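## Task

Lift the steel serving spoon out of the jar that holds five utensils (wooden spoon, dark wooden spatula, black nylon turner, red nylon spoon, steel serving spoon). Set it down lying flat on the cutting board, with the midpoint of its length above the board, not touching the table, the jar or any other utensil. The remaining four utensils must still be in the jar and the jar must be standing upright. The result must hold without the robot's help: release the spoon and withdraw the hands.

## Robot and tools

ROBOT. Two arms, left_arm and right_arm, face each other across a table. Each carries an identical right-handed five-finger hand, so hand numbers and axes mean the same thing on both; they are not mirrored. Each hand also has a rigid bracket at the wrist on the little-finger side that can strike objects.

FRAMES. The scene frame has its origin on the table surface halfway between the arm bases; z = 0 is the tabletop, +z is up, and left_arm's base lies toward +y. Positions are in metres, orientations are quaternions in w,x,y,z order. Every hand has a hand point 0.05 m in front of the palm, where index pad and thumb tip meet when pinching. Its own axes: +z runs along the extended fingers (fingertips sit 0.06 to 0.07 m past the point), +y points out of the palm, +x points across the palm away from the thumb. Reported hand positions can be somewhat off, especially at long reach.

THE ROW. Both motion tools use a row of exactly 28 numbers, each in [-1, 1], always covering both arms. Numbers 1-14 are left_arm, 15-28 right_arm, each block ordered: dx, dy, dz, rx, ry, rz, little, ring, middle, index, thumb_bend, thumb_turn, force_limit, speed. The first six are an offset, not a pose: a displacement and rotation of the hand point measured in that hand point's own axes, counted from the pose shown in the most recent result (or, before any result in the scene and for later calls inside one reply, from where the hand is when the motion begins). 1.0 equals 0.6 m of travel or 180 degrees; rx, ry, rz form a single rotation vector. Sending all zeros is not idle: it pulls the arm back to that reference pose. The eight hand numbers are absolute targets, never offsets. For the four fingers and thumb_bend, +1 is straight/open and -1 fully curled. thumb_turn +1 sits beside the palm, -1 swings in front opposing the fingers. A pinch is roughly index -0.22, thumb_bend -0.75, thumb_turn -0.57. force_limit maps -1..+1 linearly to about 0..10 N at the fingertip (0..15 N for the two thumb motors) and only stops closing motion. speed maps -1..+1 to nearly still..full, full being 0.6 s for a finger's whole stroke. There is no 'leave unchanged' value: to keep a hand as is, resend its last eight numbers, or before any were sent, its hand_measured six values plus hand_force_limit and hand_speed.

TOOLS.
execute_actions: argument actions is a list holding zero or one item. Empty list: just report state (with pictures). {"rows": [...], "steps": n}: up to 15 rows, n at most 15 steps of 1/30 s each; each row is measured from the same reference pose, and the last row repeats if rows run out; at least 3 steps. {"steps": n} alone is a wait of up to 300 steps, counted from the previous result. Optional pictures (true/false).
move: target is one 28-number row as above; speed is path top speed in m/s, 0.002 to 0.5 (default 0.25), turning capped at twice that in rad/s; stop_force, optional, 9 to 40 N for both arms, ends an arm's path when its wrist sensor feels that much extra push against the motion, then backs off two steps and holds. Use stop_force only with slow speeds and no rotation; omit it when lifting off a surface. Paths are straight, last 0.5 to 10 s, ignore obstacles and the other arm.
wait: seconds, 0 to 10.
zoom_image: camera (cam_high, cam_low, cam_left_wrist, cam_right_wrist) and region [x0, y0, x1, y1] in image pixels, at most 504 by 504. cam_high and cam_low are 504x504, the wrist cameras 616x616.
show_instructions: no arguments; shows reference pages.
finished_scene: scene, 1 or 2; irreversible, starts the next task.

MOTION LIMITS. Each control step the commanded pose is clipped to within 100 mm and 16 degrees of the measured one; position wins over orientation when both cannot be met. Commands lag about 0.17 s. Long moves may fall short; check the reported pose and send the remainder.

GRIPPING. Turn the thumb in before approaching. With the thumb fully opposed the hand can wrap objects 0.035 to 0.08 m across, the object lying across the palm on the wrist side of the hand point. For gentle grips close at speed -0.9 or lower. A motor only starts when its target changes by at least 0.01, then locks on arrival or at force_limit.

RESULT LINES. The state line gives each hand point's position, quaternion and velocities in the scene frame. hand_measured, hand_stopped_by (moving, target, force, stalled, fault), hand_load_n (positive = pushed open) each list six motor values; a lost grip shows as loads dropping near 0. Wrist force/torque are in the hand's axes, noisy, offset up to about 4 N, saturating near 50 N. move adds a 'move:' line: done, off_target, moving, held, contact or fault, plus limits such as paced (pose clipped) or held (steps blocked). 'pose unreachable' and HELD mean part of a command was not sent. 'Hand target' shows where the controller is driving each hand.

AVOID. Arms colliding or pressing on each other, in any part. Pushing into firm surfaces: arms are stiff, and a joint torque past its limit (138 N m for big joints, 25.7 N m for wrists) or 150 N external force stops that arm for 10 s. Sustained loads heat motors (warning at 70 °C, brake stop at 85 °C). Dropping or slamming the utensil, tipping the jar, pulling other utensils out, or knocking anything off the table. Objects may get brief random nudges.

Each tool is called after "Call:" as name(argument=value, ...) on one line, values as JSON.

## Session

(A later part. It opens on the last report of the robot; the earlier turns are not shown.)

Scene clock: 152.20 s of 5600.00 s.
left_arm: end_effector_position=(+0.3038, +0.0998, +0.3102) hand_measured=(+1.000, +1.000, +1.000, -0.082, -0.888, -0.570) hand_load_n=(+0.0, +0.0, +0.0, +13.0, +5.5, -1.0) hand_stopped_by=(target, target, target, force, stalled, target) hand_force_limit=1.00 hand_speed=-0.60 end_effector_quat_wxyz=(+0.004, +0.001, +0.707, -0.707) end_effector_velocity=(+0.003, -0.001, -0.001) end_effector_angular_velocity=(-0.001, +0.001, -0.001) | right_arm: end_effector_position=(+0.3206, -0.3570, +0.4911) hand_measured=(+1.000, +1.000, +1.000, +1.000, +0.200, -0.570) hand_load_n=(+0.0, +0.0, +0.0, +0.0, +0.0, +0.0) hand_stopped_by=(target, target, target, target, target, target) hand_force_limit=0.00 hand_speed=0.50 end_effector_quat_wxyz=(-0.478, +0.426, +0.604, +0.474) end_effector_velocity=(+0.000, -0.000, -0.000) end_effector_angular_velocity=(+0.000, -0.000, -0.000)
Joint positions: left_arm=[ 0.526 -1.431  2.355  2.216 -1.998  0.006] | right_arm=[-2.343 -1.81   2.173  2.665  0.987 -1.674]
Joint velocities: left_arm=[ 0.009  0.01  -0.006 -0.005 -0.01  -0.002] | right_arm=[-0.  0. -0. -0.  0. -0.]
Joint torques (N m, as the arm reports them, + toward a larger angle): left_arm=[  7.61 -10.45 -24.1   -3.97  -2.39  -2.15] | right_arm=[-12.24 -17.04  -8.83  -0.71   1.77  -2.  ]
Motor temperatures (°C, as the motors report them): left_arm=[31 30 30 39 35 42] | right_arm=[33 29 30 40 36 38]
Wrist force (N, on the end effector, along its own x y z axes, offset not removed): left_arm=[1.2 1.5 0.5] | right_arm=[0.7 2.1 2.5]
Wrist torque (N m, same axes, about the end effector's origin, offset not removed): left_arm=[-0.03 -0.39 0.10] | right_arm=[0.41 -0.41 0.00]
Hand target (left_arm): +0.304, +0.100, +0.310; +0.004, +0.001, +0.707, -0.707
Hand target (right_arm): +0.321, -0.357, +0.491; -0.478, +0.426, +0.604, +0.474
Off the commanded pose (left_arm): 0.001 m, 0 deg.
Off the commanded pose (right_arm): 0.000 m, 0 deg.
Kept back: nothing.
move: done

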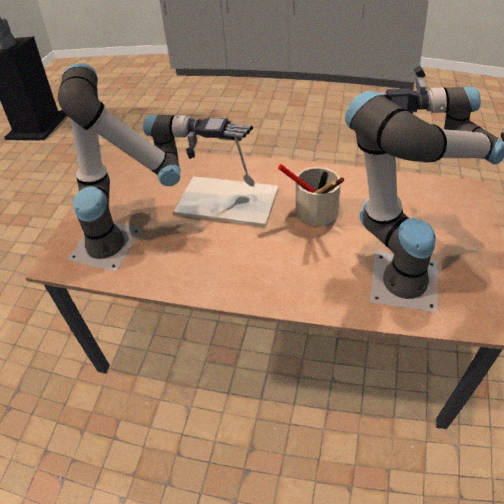

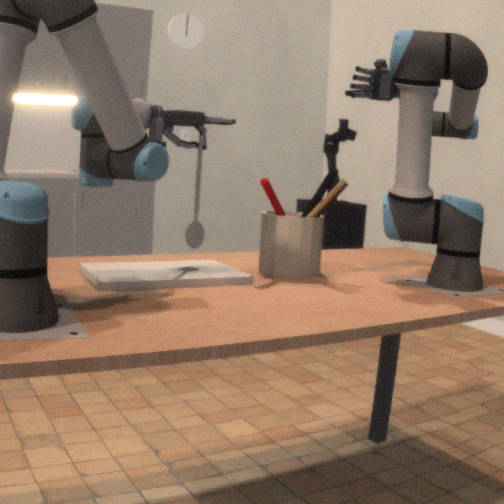

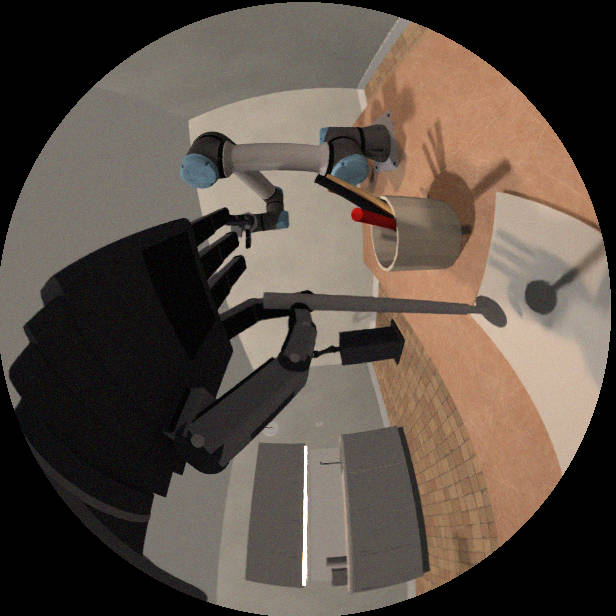

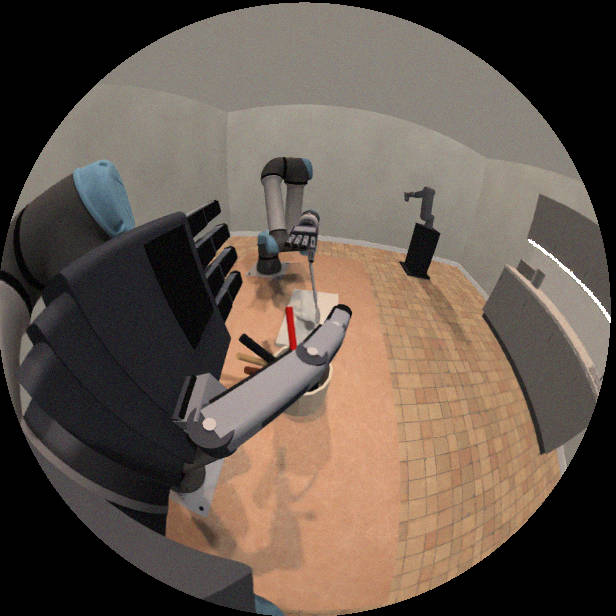

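Call:
move(target=[0.0,0.065,0,0,0,0,1,1,1,-0.8,-0.9,-0.57,1,-0.6,0,0,0,0,0,0,1,1,1,1,0.2,-0.57,0,0.5], speed=0.04)

Call:
move(target=[0.12,0.08,0,0,0,0,1,1,1,-0.8,-0.9,-0.57,1,-0.6,0,0,0,0,0,0,1,1,1,1,0.2,-0.57,0,0.5], speed=0.03)

Scene clock: 153.83 s of 5600.00 s.
left_arm: end_effector_position=(+0.3040, +0.0998, +0.2715) hand_measured=(+1.000, +1.000, +1.000, -0.082, -0.888, -0.570) hand_load_n=(+0.0, +0.0, +0.0, +13.5, +5.5, -1.0) hand_stopped_by=(target, target, target, force, stalled, target) hand_force_limit=1.00 hand_speed=-0.60 end_effector_quat_wxyz=(+0.004, +0.001, +0.707, -0.707) end_effector_velocity=(-0.000, -0.001, -0.003) end_effector_angular_velocity=(+0.001, +0.001, -0.000) | right_arm: end_effector_position=(+0.3206, -0.3570, +0.4911) hand_measured=(+1.000, +1.000, +1.000, +1.000, +0.200, -0.570) hand_load_n=(+0.0, +0.0, +0.0, +0.0, +0.0, +0.0) hand_stopped_by=(target, target, target, target, target, target) hand_force_limit=0.00 hand_speed=0.50 end_effector_quat_wxyz=(-0.478, +0.426, +0.604, +0.474) end_effector_velocity=(+0.000, -0.000, +0.000) end_effector_angular_velocity=(+0.000, -0.002, -0.000)
Joint positions: left_arm=[ 0.527 -1.321  2.384  2.078 -1.999  0.006] | right_arm=[-2.343 -1.81   2.173  2.665  0.987 -1.674]
Joint velocities: left_arm=[-0.001  0.01   0.001 -0.01   0.001 -0.001] | right_arm=[-0.001  0.    -0.    -0.     0.001 -0.002]
Joint torques (N m, as the arm reports them, + toward a larger angle): left_arm=[ -4.46 -15.4   -5.93  -4.2    2.25  -2.22] | right_arm=[-12.01 -16.99  -8.12  -0.59   1.71  -1.88]
Motor temperatures (°C, as the motors report them): left_arm=[31 30 30 39 35 42] | right_arm=[33 29 30 40 36 38]
Wrist force (N, on the end effector, along its own x y z axes, offset not removed): left_arm=[-0.4 2.0 1.8] | right_arm=[0.9 2.3 2.2]
Wrist torque (N m, same axes, about the end effector's origin, offset not removed): left_arm=[-0.04 -0.21 -0.01] | right_arm=[0.39 -0.26 0.16]
Hand target (left_arm): +0.304, +0.100, +0.271; +0.004, +0.001, +0.707, -0.707
Hand target (right_arm): +0.321, -0.357, +0.491; -0.478, +0.426, +0.604, +0.474
Off the commanded pose (left_arm): 0.000 m, 0 deg.
Off the commanded pose (right_arm): 0.000 m, 0 deg.
Kept back: nothing.
move: done

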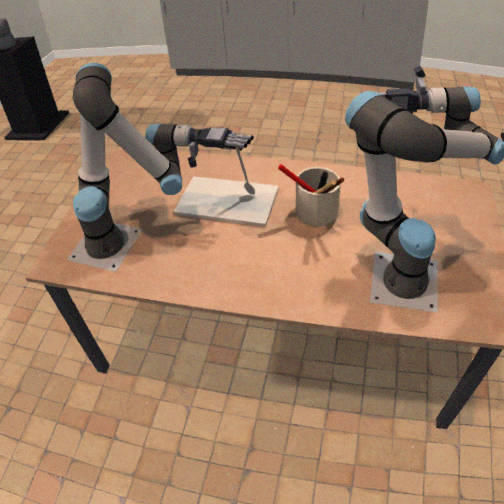

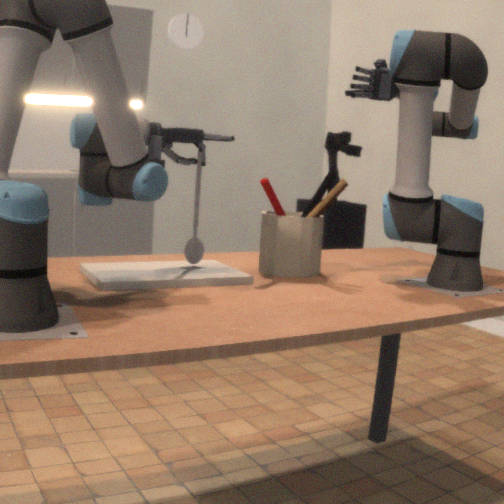

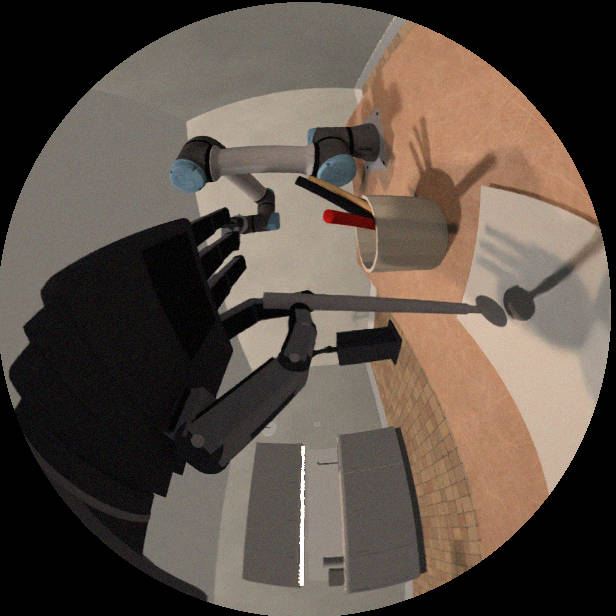

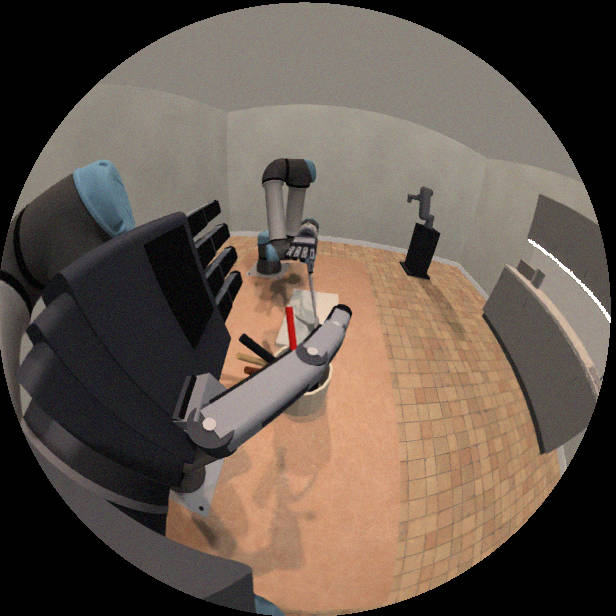

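Scene clock: 157.10 s of 5600.00 s.
left_arm: end_effector_position=(+0.2325, +0.0993, +0.2232) hand_measured=(+1.000, +1.000, +1.000, -0.082, -0.892, -0.570) hand_load_n=(+0.0, +0.0, +0.0, +0.0, +0.0, +0.0) hand_stopped_by=(target, target, target, force, stalled, target) hand_force_limit=1.00 hand_speed=-0.60 end_effector_quat_wxyz=(+0.004, +0.000, +0.707, -0.707) end_effector_velocity=(-0.003, -0.000, -0.002) end_effector_angular_velocity=(+0.001, -0.000, -0.000) | right_arm: end_effector_position=(+0.3206, -0.3570, +0.4911) hand_measured=(+1.000, +1.000, +1.000, +1.000, +0.200, -0.570) hand_load_n=(+0.0, +0.0, +0.0, +0.0, +0.0, +0.0) hand_stopped_by=(target, target, target, target, target, target) hand_force_limit=0.00 hand_speed=0.50 end_effector_quat_wxyz=(-0.478, +0.426, +0.604, +0.474) end_effector_velocity=(+0.000, -0.000, -0.000) end_effector_angular_velocity=(-0.000, +0.000, -0.002)
Joint positions: left_arm=[ 0.272 -1.23   2.547  1.823 -1.744  0.006] | right_arm=[-2.343 -1.81   2.173  2.665  0.987 -1.674]
Joint velocities: left_arm=[-0.01   0.004  0.005 -0.008  0.01   0.   ] | right_arm=[-0.001 -0.     0.     0.    -0.     0.   ]
Joint torques (N m, as the arm reports them, + toward a larger angle): left_arm=[ -6.96 -11.13   0.22  -3.83   2.47  -1.67] | right_arm=[-12.36 -15.88  -7.65  -0.56   1.7   -1.94]
Motor temperatures (°C, as the motors report them): left_arm=[31 30 30 39 35 42] | right_arm=[33 29 30 40 36 38]
Wrist force (N, on the end effector, along its own x y z axes, offset not removed): left_arm=[-0.5 -2.4 0.9] | right_arm=[0.8 3.2 2.1]
Wrist torque (N m, same axes, about the end effector's origin, offset not removed): left_arm=[-0.38 -0.18 0.01] | right_arm=[0.53 -0.19 0.09]
Hand target (left_arm): +0.232, +0.099, +0.223; +0.004, +0.000, +0.707, -0.707
Hand target (right_arm): +0.321, -0.357, +0.491; -0.478, +0.426, +0.604, +0.474
Off the commanded pose (left_arm): 0.000 m, 0 deg.
Off the commanded pose (right_arm): 0.000 m, 0 deg.
Kept back: nothing.
move: done

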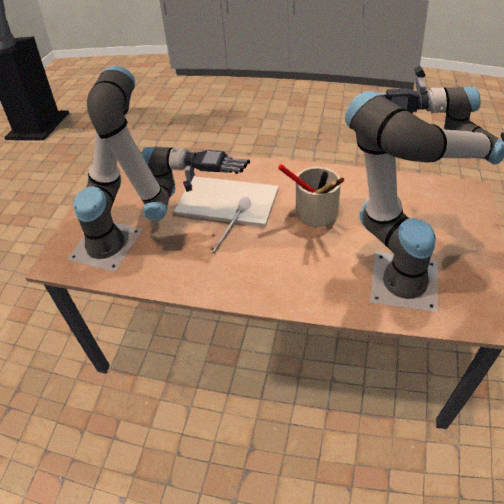

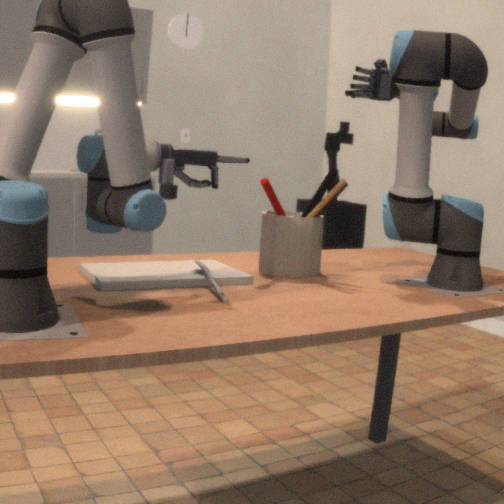

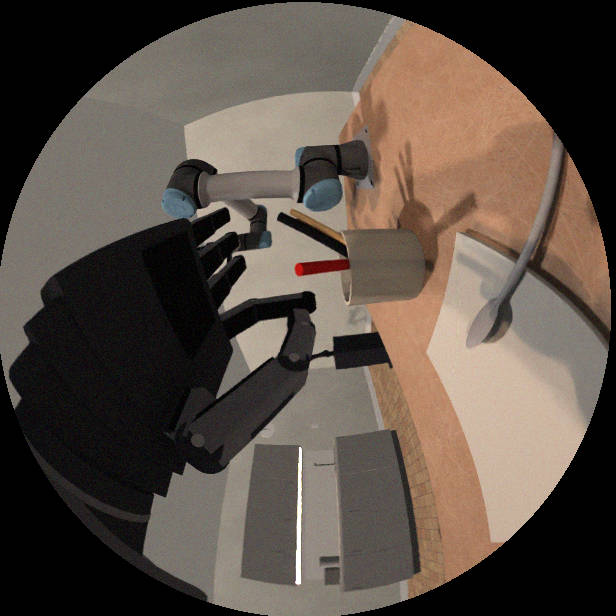

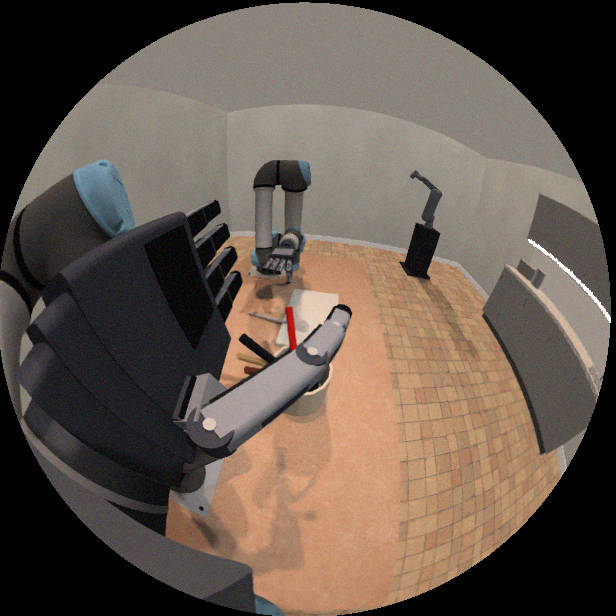

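Call:
move(target=[0.433,0.117,-0.017,-0.385,0.385,0.385,1,1,1,1,1,1,0.5,0.5,0,0,0,0,0,0,1,1,1,1,0.2,-0.57,0,0.5], speed=0.2)

Scene clock: 163.13 s of 5600.00 s.
left_arm: end_effector_position=(-0.0270, +0.1080, +0.1517) hand_measured=(+1.000, +1.000, +1.000, +1.000, +1.000, +1.000) hand_load_n=(+0.0, +0.0, +0.0, +0.0, +0.0, +0.0) hand_stopped_by=(target, target, target, target, target, target) hand_force_limit=0.50 hand_speed=0.50 end_effector_quat_wxyz=(+0.001, +0.705, +0.709, +0.000) end_effector_velocity=(-0.001, +0.000, -0.000) end_effector_angular_velocity=(+0.011, -0.009, -0.006) | right_arm: end_effector_position=(+0.3206, -0.3570, +0.4911) hand_measured=(+1.000, +1.000, +1.000, +1.000, +0.200, -0.570) hand_load_n=(+0.0, +0.0, +0.0, +0.0, +0.0, +0.0) hand_stopped_by=(target, target, target, target, target, target) hand_force_limit=0.00 hand_speed=0.50 end_effector_quat_wxyz=(-0.478, +0.426, +0.604, +0.474) end_effector_velocity=(+0.000, -0.000, +0.000) end_effector_angular_velocity=(-0.001, -0.001, -0.001)
Joint positions: left_arm=[-0.478 -1.636  2.126  4.222 -1.569  0.993] | right_arm=[-2.343 -1.81   2.173  2.665  0.987 -1.674]
Joint velocities: left_arm=[-0.004  0.006 -0.008  0.016  0.001  0.003] | right_arm=[-0.    -0.001 -0.     0.    -0.    -0.   ]
Joint torques (N m, as the arm reports them, + toward a larger angle): left_arm=[ -6.53  -7.09 -29.64   0.25   2.3    2.19] | right_arm=[-12.   -15.72  -9.88  -0.61   1.8   -1.84]
Motor temperatures (°C, as the motors report them): left_arm=[31 30 30 39 35 42] | right_arm=[33 29 30 40 36 38]
Wrist force (N, on the end effector, along its own x y z axes, offset not removed): left_arm=[0.3 -1.7 1.0] | right_arm=[1.8 2.1 -0.1]
Wrist torque (N m, same axes, about the end effector's origin, offset not removed): left_arm=[-0.26 -0.29 0.00] | right_arm=[0.53 -0.46 0.04]
Hand target (left_arm): -0.027, +0.108, +0.152; +0.001, +0.705, +0.709, +0.001
Hand target (right_arm): +0.321, -0.357, +0.491; -0.478, +0.426, +0.604, +0.474
Off the commanded pose (left_arm): 0.000 m, 0 deg.
Off the commanded pose (right_arm): 0.000 m, 0 deg.
Kept back: nothing.
move: done

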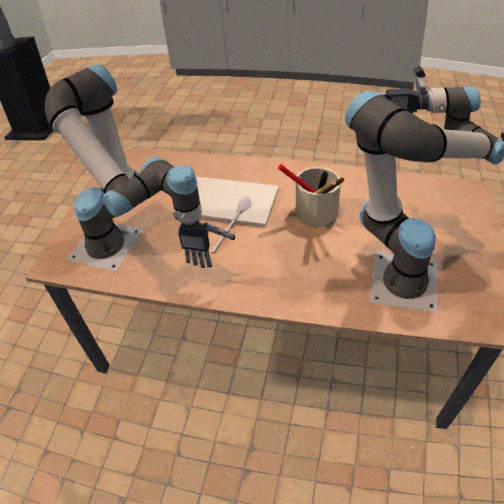

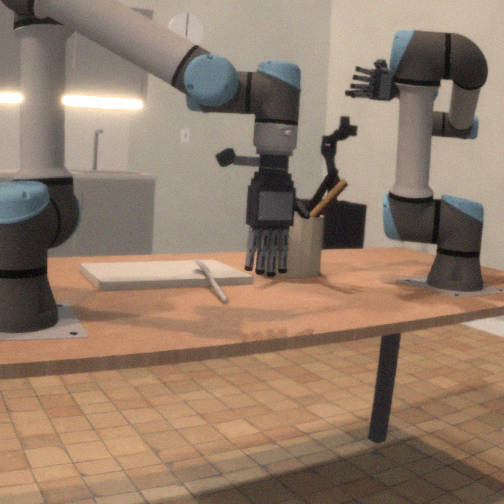

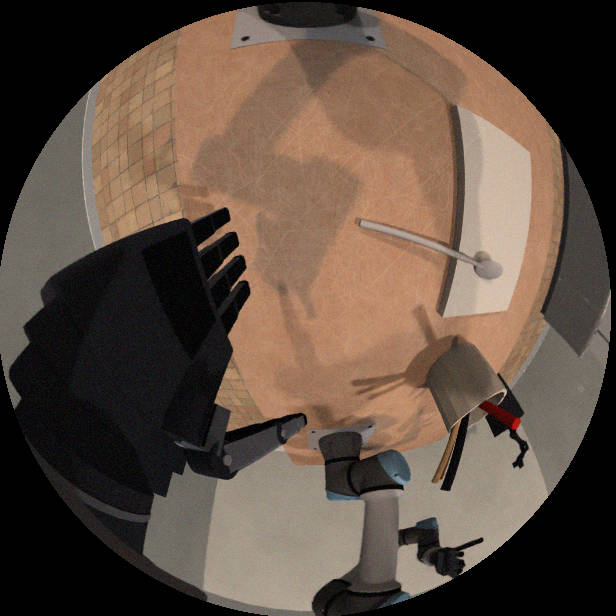

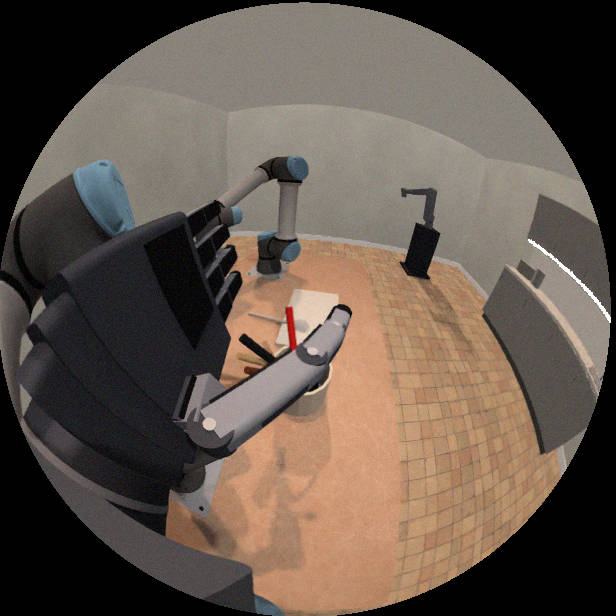

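Call:
move(target=[0.05,0,0.12,0,0,0,1,1,1,1,1,1,0.5,0.5,0,0,0,0,0,0,1,1,1,1,0.2,-0.57,0,0.5], speed=0.08)

Scene clock: 164.87 s of 5600.00 s.
left_arm: end_effector_position=(-0.0270, +0.1378, +0.0800) hand_measured=(+1.000, +1.000, +1.000, +1.000, +1.000, +1.000) hand_load_n=(+0.0, +0.0, +0.0, +0.0, +0.0, +0.0) hand_stopped_by=(target, target, target, target, target, target) hand_force_limit=0.50 hand_speed=0.50 end_effector_quat_wxyz=(+0.001, +0.705, +0.709, +0.000) end_effector_velocity=(-0.001, +0.001, -0.002) end_effector_angular_velocity=(-0.002, +0.001, -0.001) | right_arm: end_effector_position=(+0.3206, -0.3570, +0.4911) hand_measured=(+1.000, +1.000, +1.000, +1.000, +0.200, -0.570) hand_load_n=(+0.0, +0.0, +0.0, +0.0, +0.0, +0.0) hand_stopped_by=(target, target, target, target, target, target) hand_force_limit=0.00 hand_speed=0.50 end_effector_quat_wxyz=(-0.478, +0.426, +0.604, +0.474) end_effector_velocity=(-0.000, +0.000, -0.000) end_effector_angular_velocity=(-0.000, +0.001, +0.000)
Joint positions: left_arm=[-0.519 -1.589  2.305  3.997 -1.569  0.952] | right_arm=[-2.343 -1.81   2.173  2.665  0.987 -1.674]
Joint velocities: left_arm=[-0.002  0.003  0.006 -0.011  0.    -0.001] | right_arm=[ 0.    -0.     0.    -0.    -0.     0.001]
Joint torques (N m, as the arm reports them, + toward a larger angle): left_arm=[ -7.43  -6.63 -13.12  -5.03   2.55  -2.29] | right_arm=[-13.31 -16.83  -7.84  -0.67   1.73  -1.84]
Motor temperatures (°C, as the motors report them): left_arm=[31 30 30 39 35 42] | right_arm=[33 29 30 40 36 38]
Wrist force (N, on the end effector, along its own x y z axes, offset not removed): left_arm=[0.5 -1.4 1.1] | right_arm=[2.4 1.0 3.1]
Wrist torque (N m, same axes, about the end effector's origin, offset not removed): left_arm=[-0.24 -0.29 0.12] | right_arm=[0.16 -0.50 0.17]
Hand target (left_arm): -0.027, +0.138, +0.080; +0.001, +0.705, +0.709, +0.000
Hand target (right_arm): +0.321, -0.357, +0.491; -0.478, +0.426, +0.604, +0.474
Off the commanded pose (left_arm): 0.000 m, 0 deg.
Off the commanded pose (right_arm): 0.000 m, 0 deg.
Kept back: nothing.
move: done

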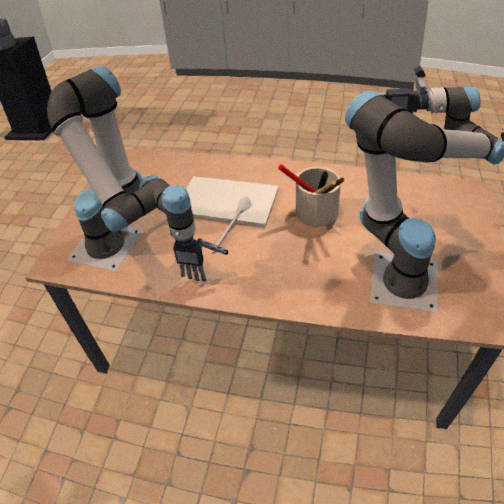

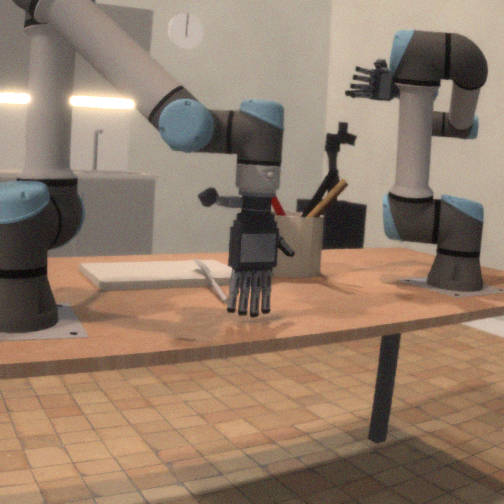

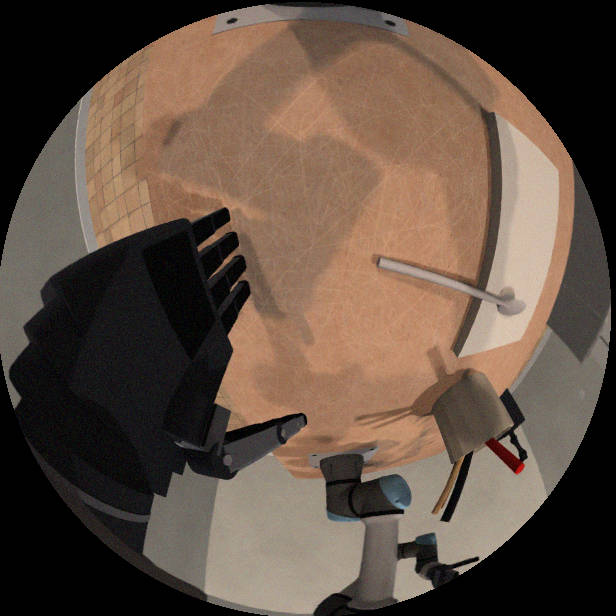

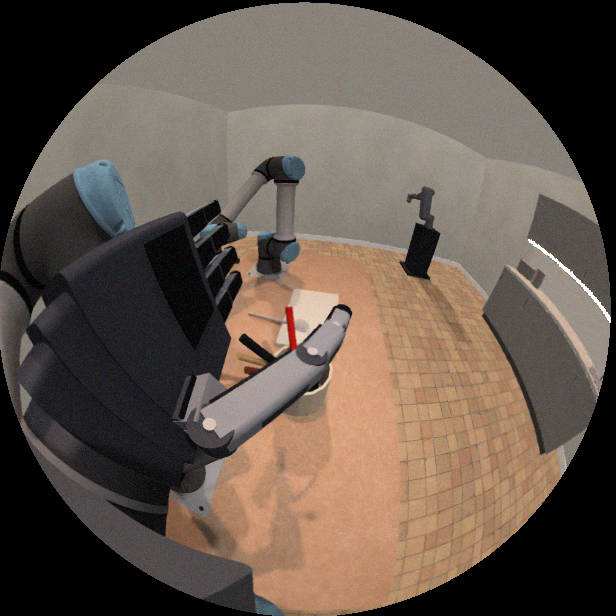

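Call:
move(target=[0,0,0.012,0,0,0,1,1,1,1,1,1,0.5,0.5,0,0,0,0,0,0,1,1,1,1,0.2,-0.57,0,0.5], speed=0.01, stop_force=9)

Call:
move(target=[0,0.2,0,0,0,0,1,1,1,1,1,1,0.5,0.5,0,0,0,0,0,0,1,1,1,1,0.2,-0.57,0,0.5], speed=0.03)

Scene clock: 166.00 s of 5600.00 s.
left_arm: end_effector_position=(-0.0270, +0.1378, +0.0732) hand_measured=(+1.000, +1.000, +1.000, +1.000, +1.000, +1.000) hand_load_n=(+0.0, +0.0, +0.0, +0.0, +0.0, +0.0) hand_stopped_by=(target, target, target, target, target, target) hand_force_limit=0.50 hand_speed=0.50 end_effector_quat_wxyz=(+0.001, +0.705, +0.709, +0.000) end_effector_velocity=(-0.000, -0.001, -0.002) end_effector_angular_velocity=(-0.002, +0.000, -0.002) | right_arm: end_effector_position=(+0.3206, -0.3570, +0.4911) hand_measured=(+1.000, +1.000, +1.000, +1.000, +0.200, -0.570) hand_load_n=(+0.0, +0.0, +0.0, +0.0, +0.0, +0.0) hand_stopped_by=(target, target, target, target, target, target) hand_force_limit=0.00 hand_speed=0.50 end_effector_quat_wxyz=(-0.478, +0.426, +0.604, +0.474) end_effector_velocity=(-0.001, +0.000, +0.000) end_effector_angular_velocity=(-0.001, -0.000, +0.002)
Joint positions: left_arm=[-0.519 -1.575  2.314  3.974 -1.569  0.952] | right_arm=[-2.343 -1.81   2.173  2.665  0.987 -1.674]
Joint velocities: left_arm=[-0.     0.006  0.004 -0.011  0.001  0.002] | right_arm=[-0.    -0.001 -0.    -0.     0.002  0.   ]
Joint torques (N m, as the arm reports them, + toward a larger angle): left_arm=[  7.13  -7.22 -13.74  -5.1   -0.67   2.33] | right_arm=[-12.49 -16.91  -8.32  -0.51   1.86  -2.05]
Motor temperatures (°C, as the motors report them): left_arm=[31 30 30 39 35 42] | right_arm=[33 29 30 40 36 38]
Wrist force (N, on the end effector, along its own x y z axes, offset not removed): left_arm=[-0.7 -1.0 1.2] | right_arm=[1.6 3.5 1.7]
Wrist torque (N m, same axes, about the end effector's origin, offset not removed): left_arm=[-0.14 -0.13 0.06] | right_arm=[0.57 -0.52 0.16]
Hand target (left_arm): -0.027, +0.138, +0.073; +0.001, +0.705, +0.709, +0.000
Hand target (right_arm): +0.321, -0.357, +0.491; -0.478, +0.426, +0.604, +0.474
Off the commanded pose (left_arm): 0.000 m, 0 deg.
Off the commanded pose (right_arm): 0.000 m, 0 deg.
Kept back: nothing.
move: done

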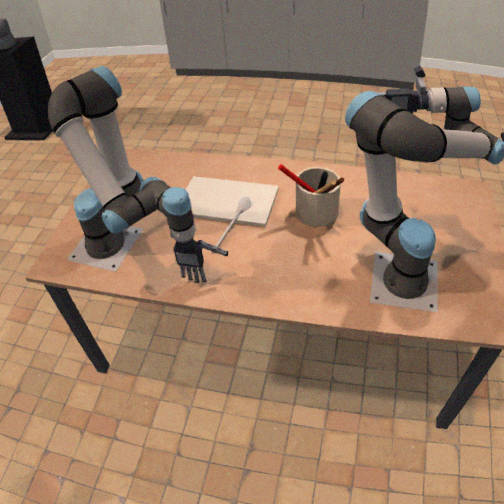

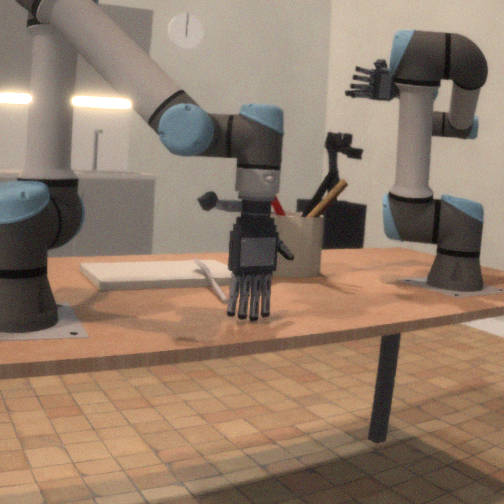

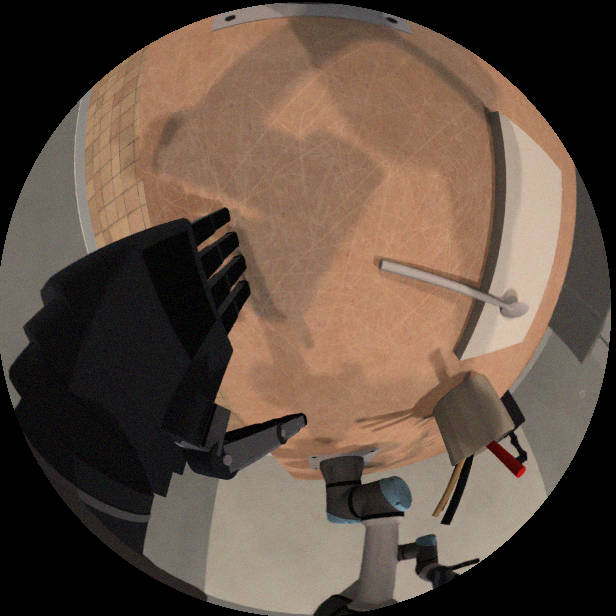

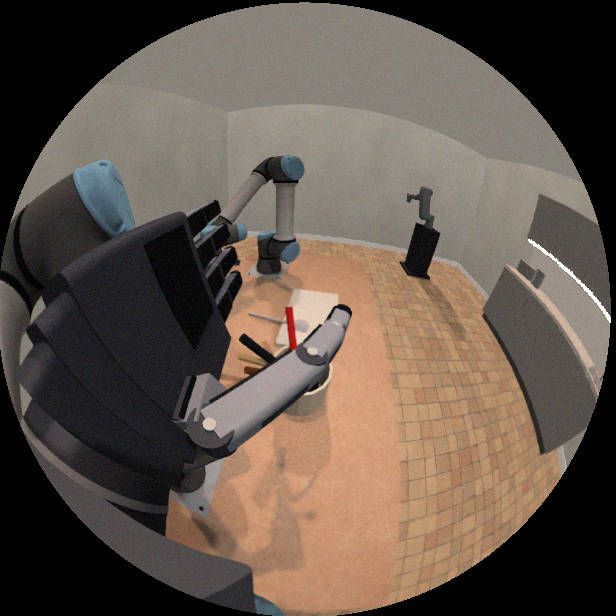

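Scene clock: 170.40 s of 5600.00 s.
left_arm: end_effector_position=(+0.0928, +0.1385, +0.0737) hand_measured=(+1.000, +1.000, +1.000, +1.000, +1.000, +1.000) hand_load_n=(+0.0, +0.0, +0.0, +0.0, +0.0, +0.0) hand_stopped_by=(target, target, target, target, target, target) hand_force_limit=0.50 hand_speed=0.50 end_effector_quat_wxyz=(+0.001, +0.705, +0.709, +0.000) end_effector_velocity=(+0.002, -0.000, -0.000) end_effector_angular_velocity=(+0.001, -0.000, -0.002) | right_arm: end_effector_position=(+0.3206, -0.3570, +0.4911) hand_measured=(+1.000, +1.000, +1.000, +1.000, +0.200, -0.570) hand_load_n=(+0.0, +0.0, +0.0, +0.0, +0.0, +0.0) hand_stopped_by=(target, target, target, target, target, target) hand_force_limit=0.00 hand_speed=0.50 end_effector_quat_wxyz=(-0.478, +0.426, +0.604, +0.474) end_effector_velocity=(-0.000, +0.000, -0.000) end_effector_angular_velocity=(-0.000, +0.001, +0.002)
Joint positions: left_arm=[-0.238 -1.619  2.355  3.976 -1.568  1.233] | right_arm=[-2.343 -1.81   2.173  2.665  0.987 -1.674]
Joint velocities: left_arm=[ 0.005  0.001 -0.001  0.001 -0.     0.007] | right_arm=[ 0.001 -0.     0.    -0.     0.001  0.001]
Joint torques (N m, as the arm reports them, + toward a larger angle): left_arm=[  8.11 -12.06 -25.99   0.03   0.26   2.28] | right_arm=[-11.93 -17.58  -8.49  -0.55   1.7   -2.07]
Motor temperatures (°C, as the motors report them): left_arm=[31 30 30 39 35 42] | right_arm=[33 29 30 40 36 38]
Wrist force (N, on the end effector, along its own x y z axes, offset not removed): left_arm=[0.4 -2.0 1.3] | right_arm=[1.0 2.7 1.2]
Wrist torque (N m, same axes, about the end effector's origin, offset not removed): left_arm=[-0.33 -0.32 0.06] | right_arm=[0.46 -0.29 0.07]
Hand target (left_arm): +0.093, +0.138, +0.074; +0.001, +0.705, +0.709, +0.000
Hand target (right_arm): +0.321, -0.357, +0.491; -0.478, +0.426, +0.604, +0.474
Off the commanded pose (left_arm): 0.000 m, 0 deg.
Off the commanded pose (right_arm): 0.000 m, 0 deg.
Kept back: nothing.
move: done

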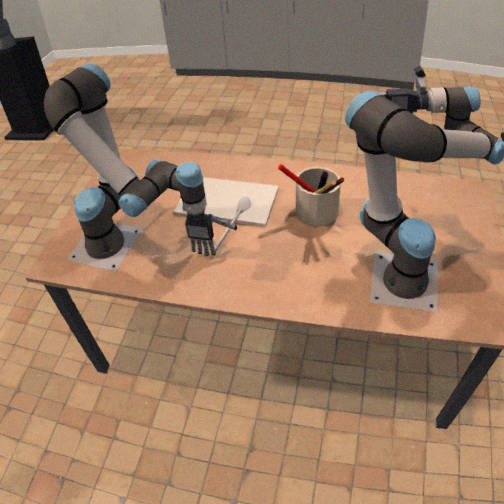

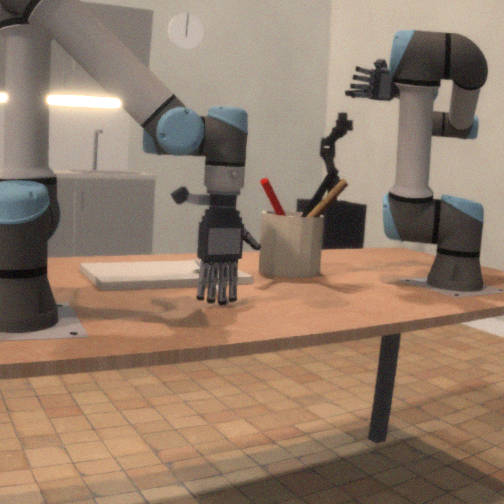

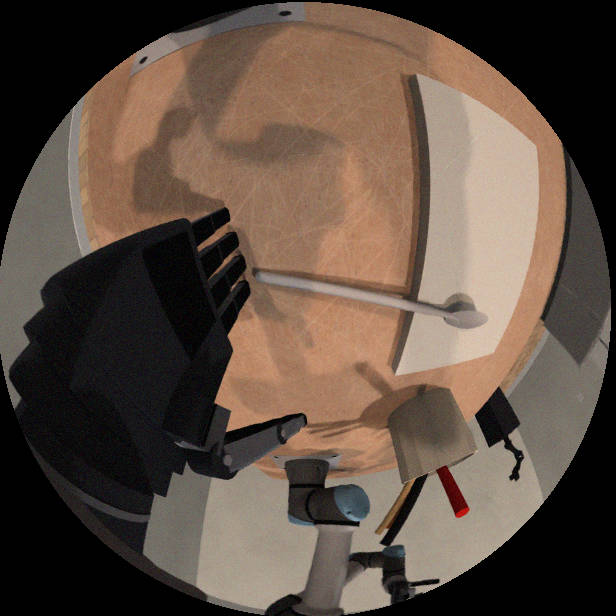

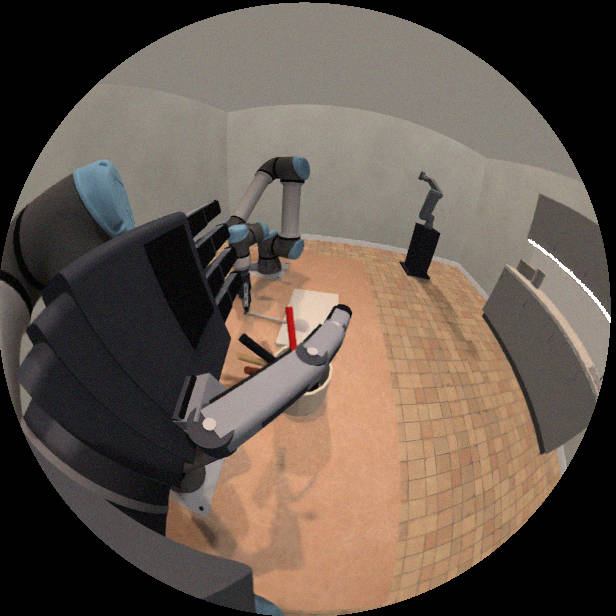

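Call:
move(target=[-0.012,-0.01,0,0,0,0,1,1,1,1,1,1,0.5,0.5,0,0,0,0,0,0,1,1,1,1,0.2,-0.57,0,0.5], speed=0.03)

Call:
move(target=[0,0.13,0,0,0,0,1,1,1,1,1,1,0.5,0.5,0,0,0,0,0,0,1,1,1,1,0.2,-0.57,0,0.5], speed=0.03)

Scene clock: 171.43 s of 5600.00 s.
left_arm: end_effector_position=(+0.0871, +0.1315, +0.0737) hand_measured=(+1.000, +1.000, +1.000, +1.000, +1.000, +1.000) hand_load_n=(+0.0, +0.0, +0.0, +0.0, +0.0, +0.0) hand_stopped_by=(target, target, target, target, target, target) hand_force_limit=0.50 hand_speed=0.50 end_effector_quat_wxyz=(+0.001, +0.705, +0.709, +0.000) end_effector_velocity=(-0.002, -0.002, -0.000) end_effector_angular_velocity=(-0.000, +0.001, +0.001) | right_arm: end_effector_position=(+0.3206, -0.3570, +0.4911) hand_measured=(+1.000, +1.000, +1.000, +1.000, +0.200, -0.570) hand_load_n=(+0.0, +0.0, +0.0, +0.0, +0.0, +0.0) hand_stopped_by=(target, target, target, target, target, target) hand_force_limit=0.00 hand_speed=0.50 end_effector_quat_wxyz=(-0.478, +0.426, +0.604, +0.474) end_effector_velocity=(+0.000, -0.000, +0.000) end_effector_angular_velocity=(+0.001, -0.000, -0.000)
Joint positions: left_arm=[-0.246 -1.601  2.338  3.975 -1.568  1.225] | right_arm=[-2.343 -1.81   2.173  2.665  0.987 -1.674]
Joint velocities: left_arm=[-0.002  0.006 -0.005 -0.001 -0.001 -0.003] | right_arm=[ 0.001  0.001 -0.     0.    -0.001 -0.   ]
Joint torques (N m, as the arm reports them, + toward a larger angle): left_arm=[ -7.95  -6.08 -26.88  -4.91  -0.93  -2.4 ] | right_arm=[-12.35 -16.17  -7.66  -0.6    1.84  -1.92]
Motor temperatures (°C, as the motors report them): left_arm=[31 30 30 39 35 42] | right_arm=[33 29 30 40 36 38]
Wrist force (N, on the end effector, along its own x y z axes, offset not removed): left_arm=[0.3 -0.8 0.6] | right_arm=[0.0 0.5 3.5]
Wrist torque (N m, same axes, about the end effector's origin, offset not removed): left_arm=[-0.18 -0.29 0.15] | right_arm=[0.06 -0.18 -0.07]
Hand target (left_arm): +0.087, +0.131, +0.074; +0.001, +0.705, +0.709, +0.000
Hand target (right_arm): +0.321, -0.357, +0.491; -0.478, +0.426, +0.604, +0.474
Off the commanded pose (left_arm): 0.000 m, 0 deg.
Off the commanded pose (right_arm): 0.000 m, 0 deg.
Kept back: nothing.
move: done

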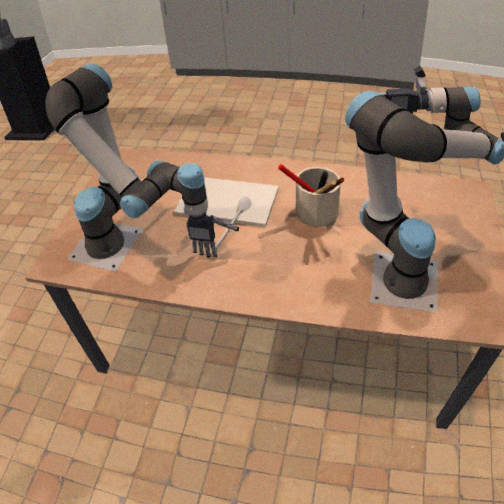

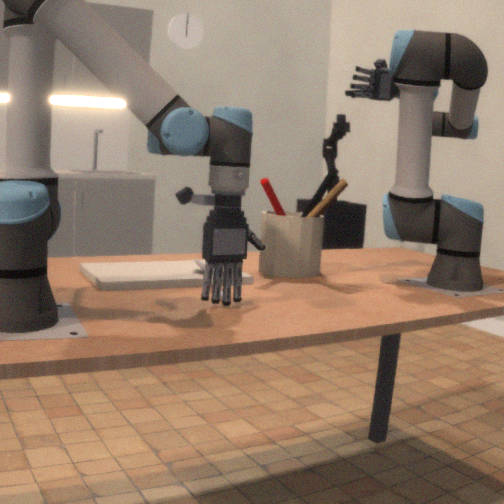

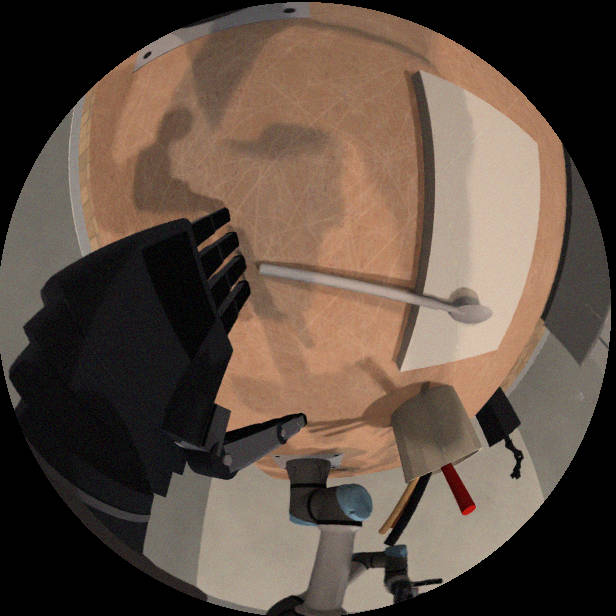

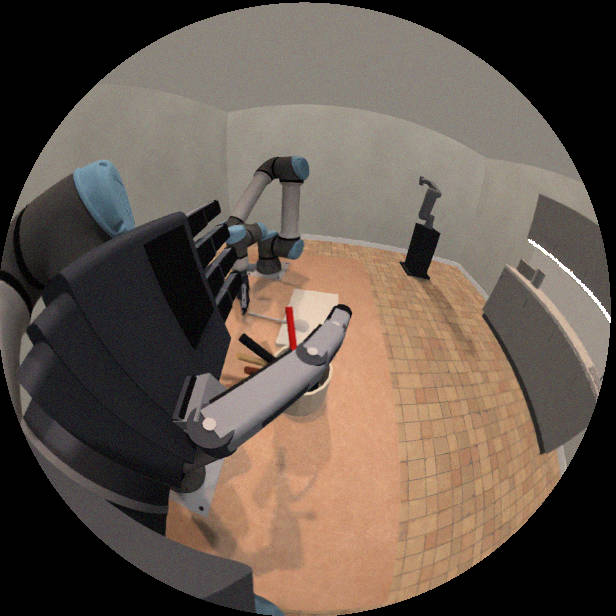

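Scene clock: 174.43 s of 5600.00 s.
left_arm: end_effector_position=(+0.1649, +0.1320, +0.0741) hand_measured=(+1.000, +1.000, +1.000, +1.000, +1.000, +1.000) hand_load_n=(+0.0, +0.0, -0.5, +0.5, +0.0, +0.0) hand_stopped_by=(target, target, target, target, target, target) hand_force_limit=0.50 hand_speed=0.50 end_effector_quat_wxyz=(+0.002, +0.705, +0.709, +0.000) end_effector_velocity=(+0.003, +0.000, +0.000) end_effector_angular_velocity=(-0.000, -0.001, +0.002) | right_arm: end_effector_position=(+0.3206, -0.3570, +0.4911) hand_measured=(+1.000, +1.000, +1.000, +1.000, +0.200, -0.570) hand_load_n=(+0.0, +0.0, +0.0, +0.0, +0.0, +0.0) hand_stopped_by=(target, target, target, target, target, target) hand_force_limit=0.00 hand_speed=0.50 end_effector_quat_wxyz=(-0.478, +0.426, +0.604, +0.474) end_effector_velocity=(-0.000, +0.000, +0.000) end_effector_angular_velocity=(-0.000, -0.000, +0.001)
Joint positions: left_arm=[-0.048 -1.584  2.321  3.974 -1.568  1.423] | right_arm=[-2.343 -1.81   2.173  2.665  0.987 -1.674]
Joint velocities: left_arm=[ 0.008  0.001 -0.001 -0.     0.001  0.006] | right_arm=[ 0.001 -0.001  0.    -0.    -0.     0.   ]
Joint torques (N m, as the arm reports them, + toward a larger angle): left_arm=[  8.22  -6.83 -26.82  -4.75   0.58   2.46] | right_arm=[-12.14 -17.34  -8.9   -0.52   1.59  -1.84]
Motor temperatures (°C, as the motors report them): left_arm=[31 30 30 39 35 42] | right_arm=[33 29 30 40 36 38]
Wrist force (N, on the end effector, along its own x y z axes, offset not removed): left_arm=[-0.2 -3.2 0.1] | right_arm=[-0.9 2.7 4.1]
Wrist torque (N m, same axes, about the end effector's origin, offset not removed): left_arm=[-0.09 -0.06 0.00] | right_arm=[0.29 -0.19 -0.08]
Hand target (left_arm): +0.165, +0.132, +0.074; +0.002, +0.705, +0.709, +0.000
Hand target (right_arm): +0.321, -0.357, +0.491; -0.478, +0.426, +0.604, +0.474
Off the commanded pose (left_arm): 0.000 m, 0 deg.
Off the commanded pose (right_arm): 0.000 m, 0 deg.
Kept back: nothing.
move: done

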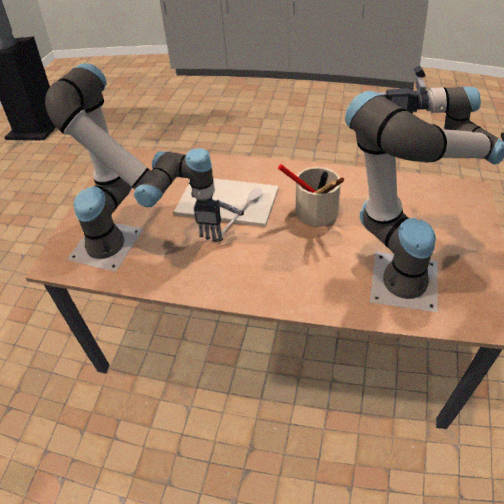

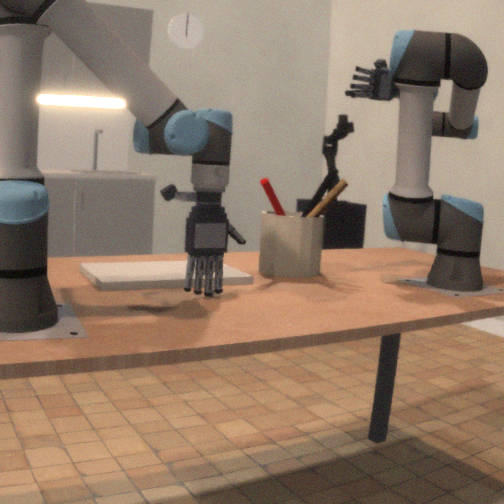

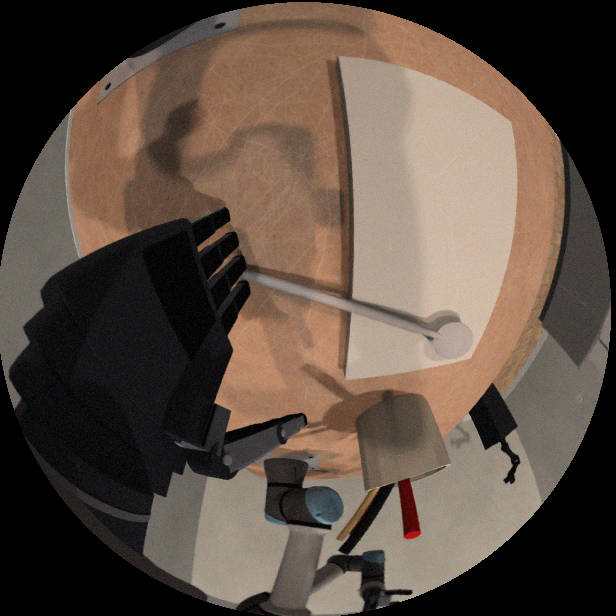

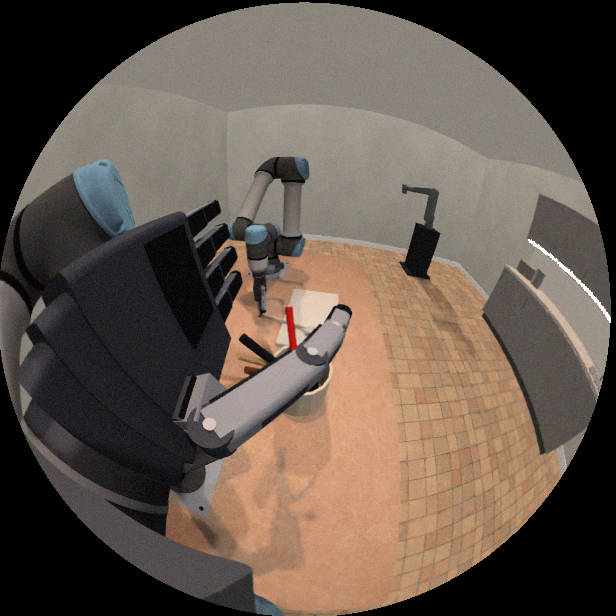

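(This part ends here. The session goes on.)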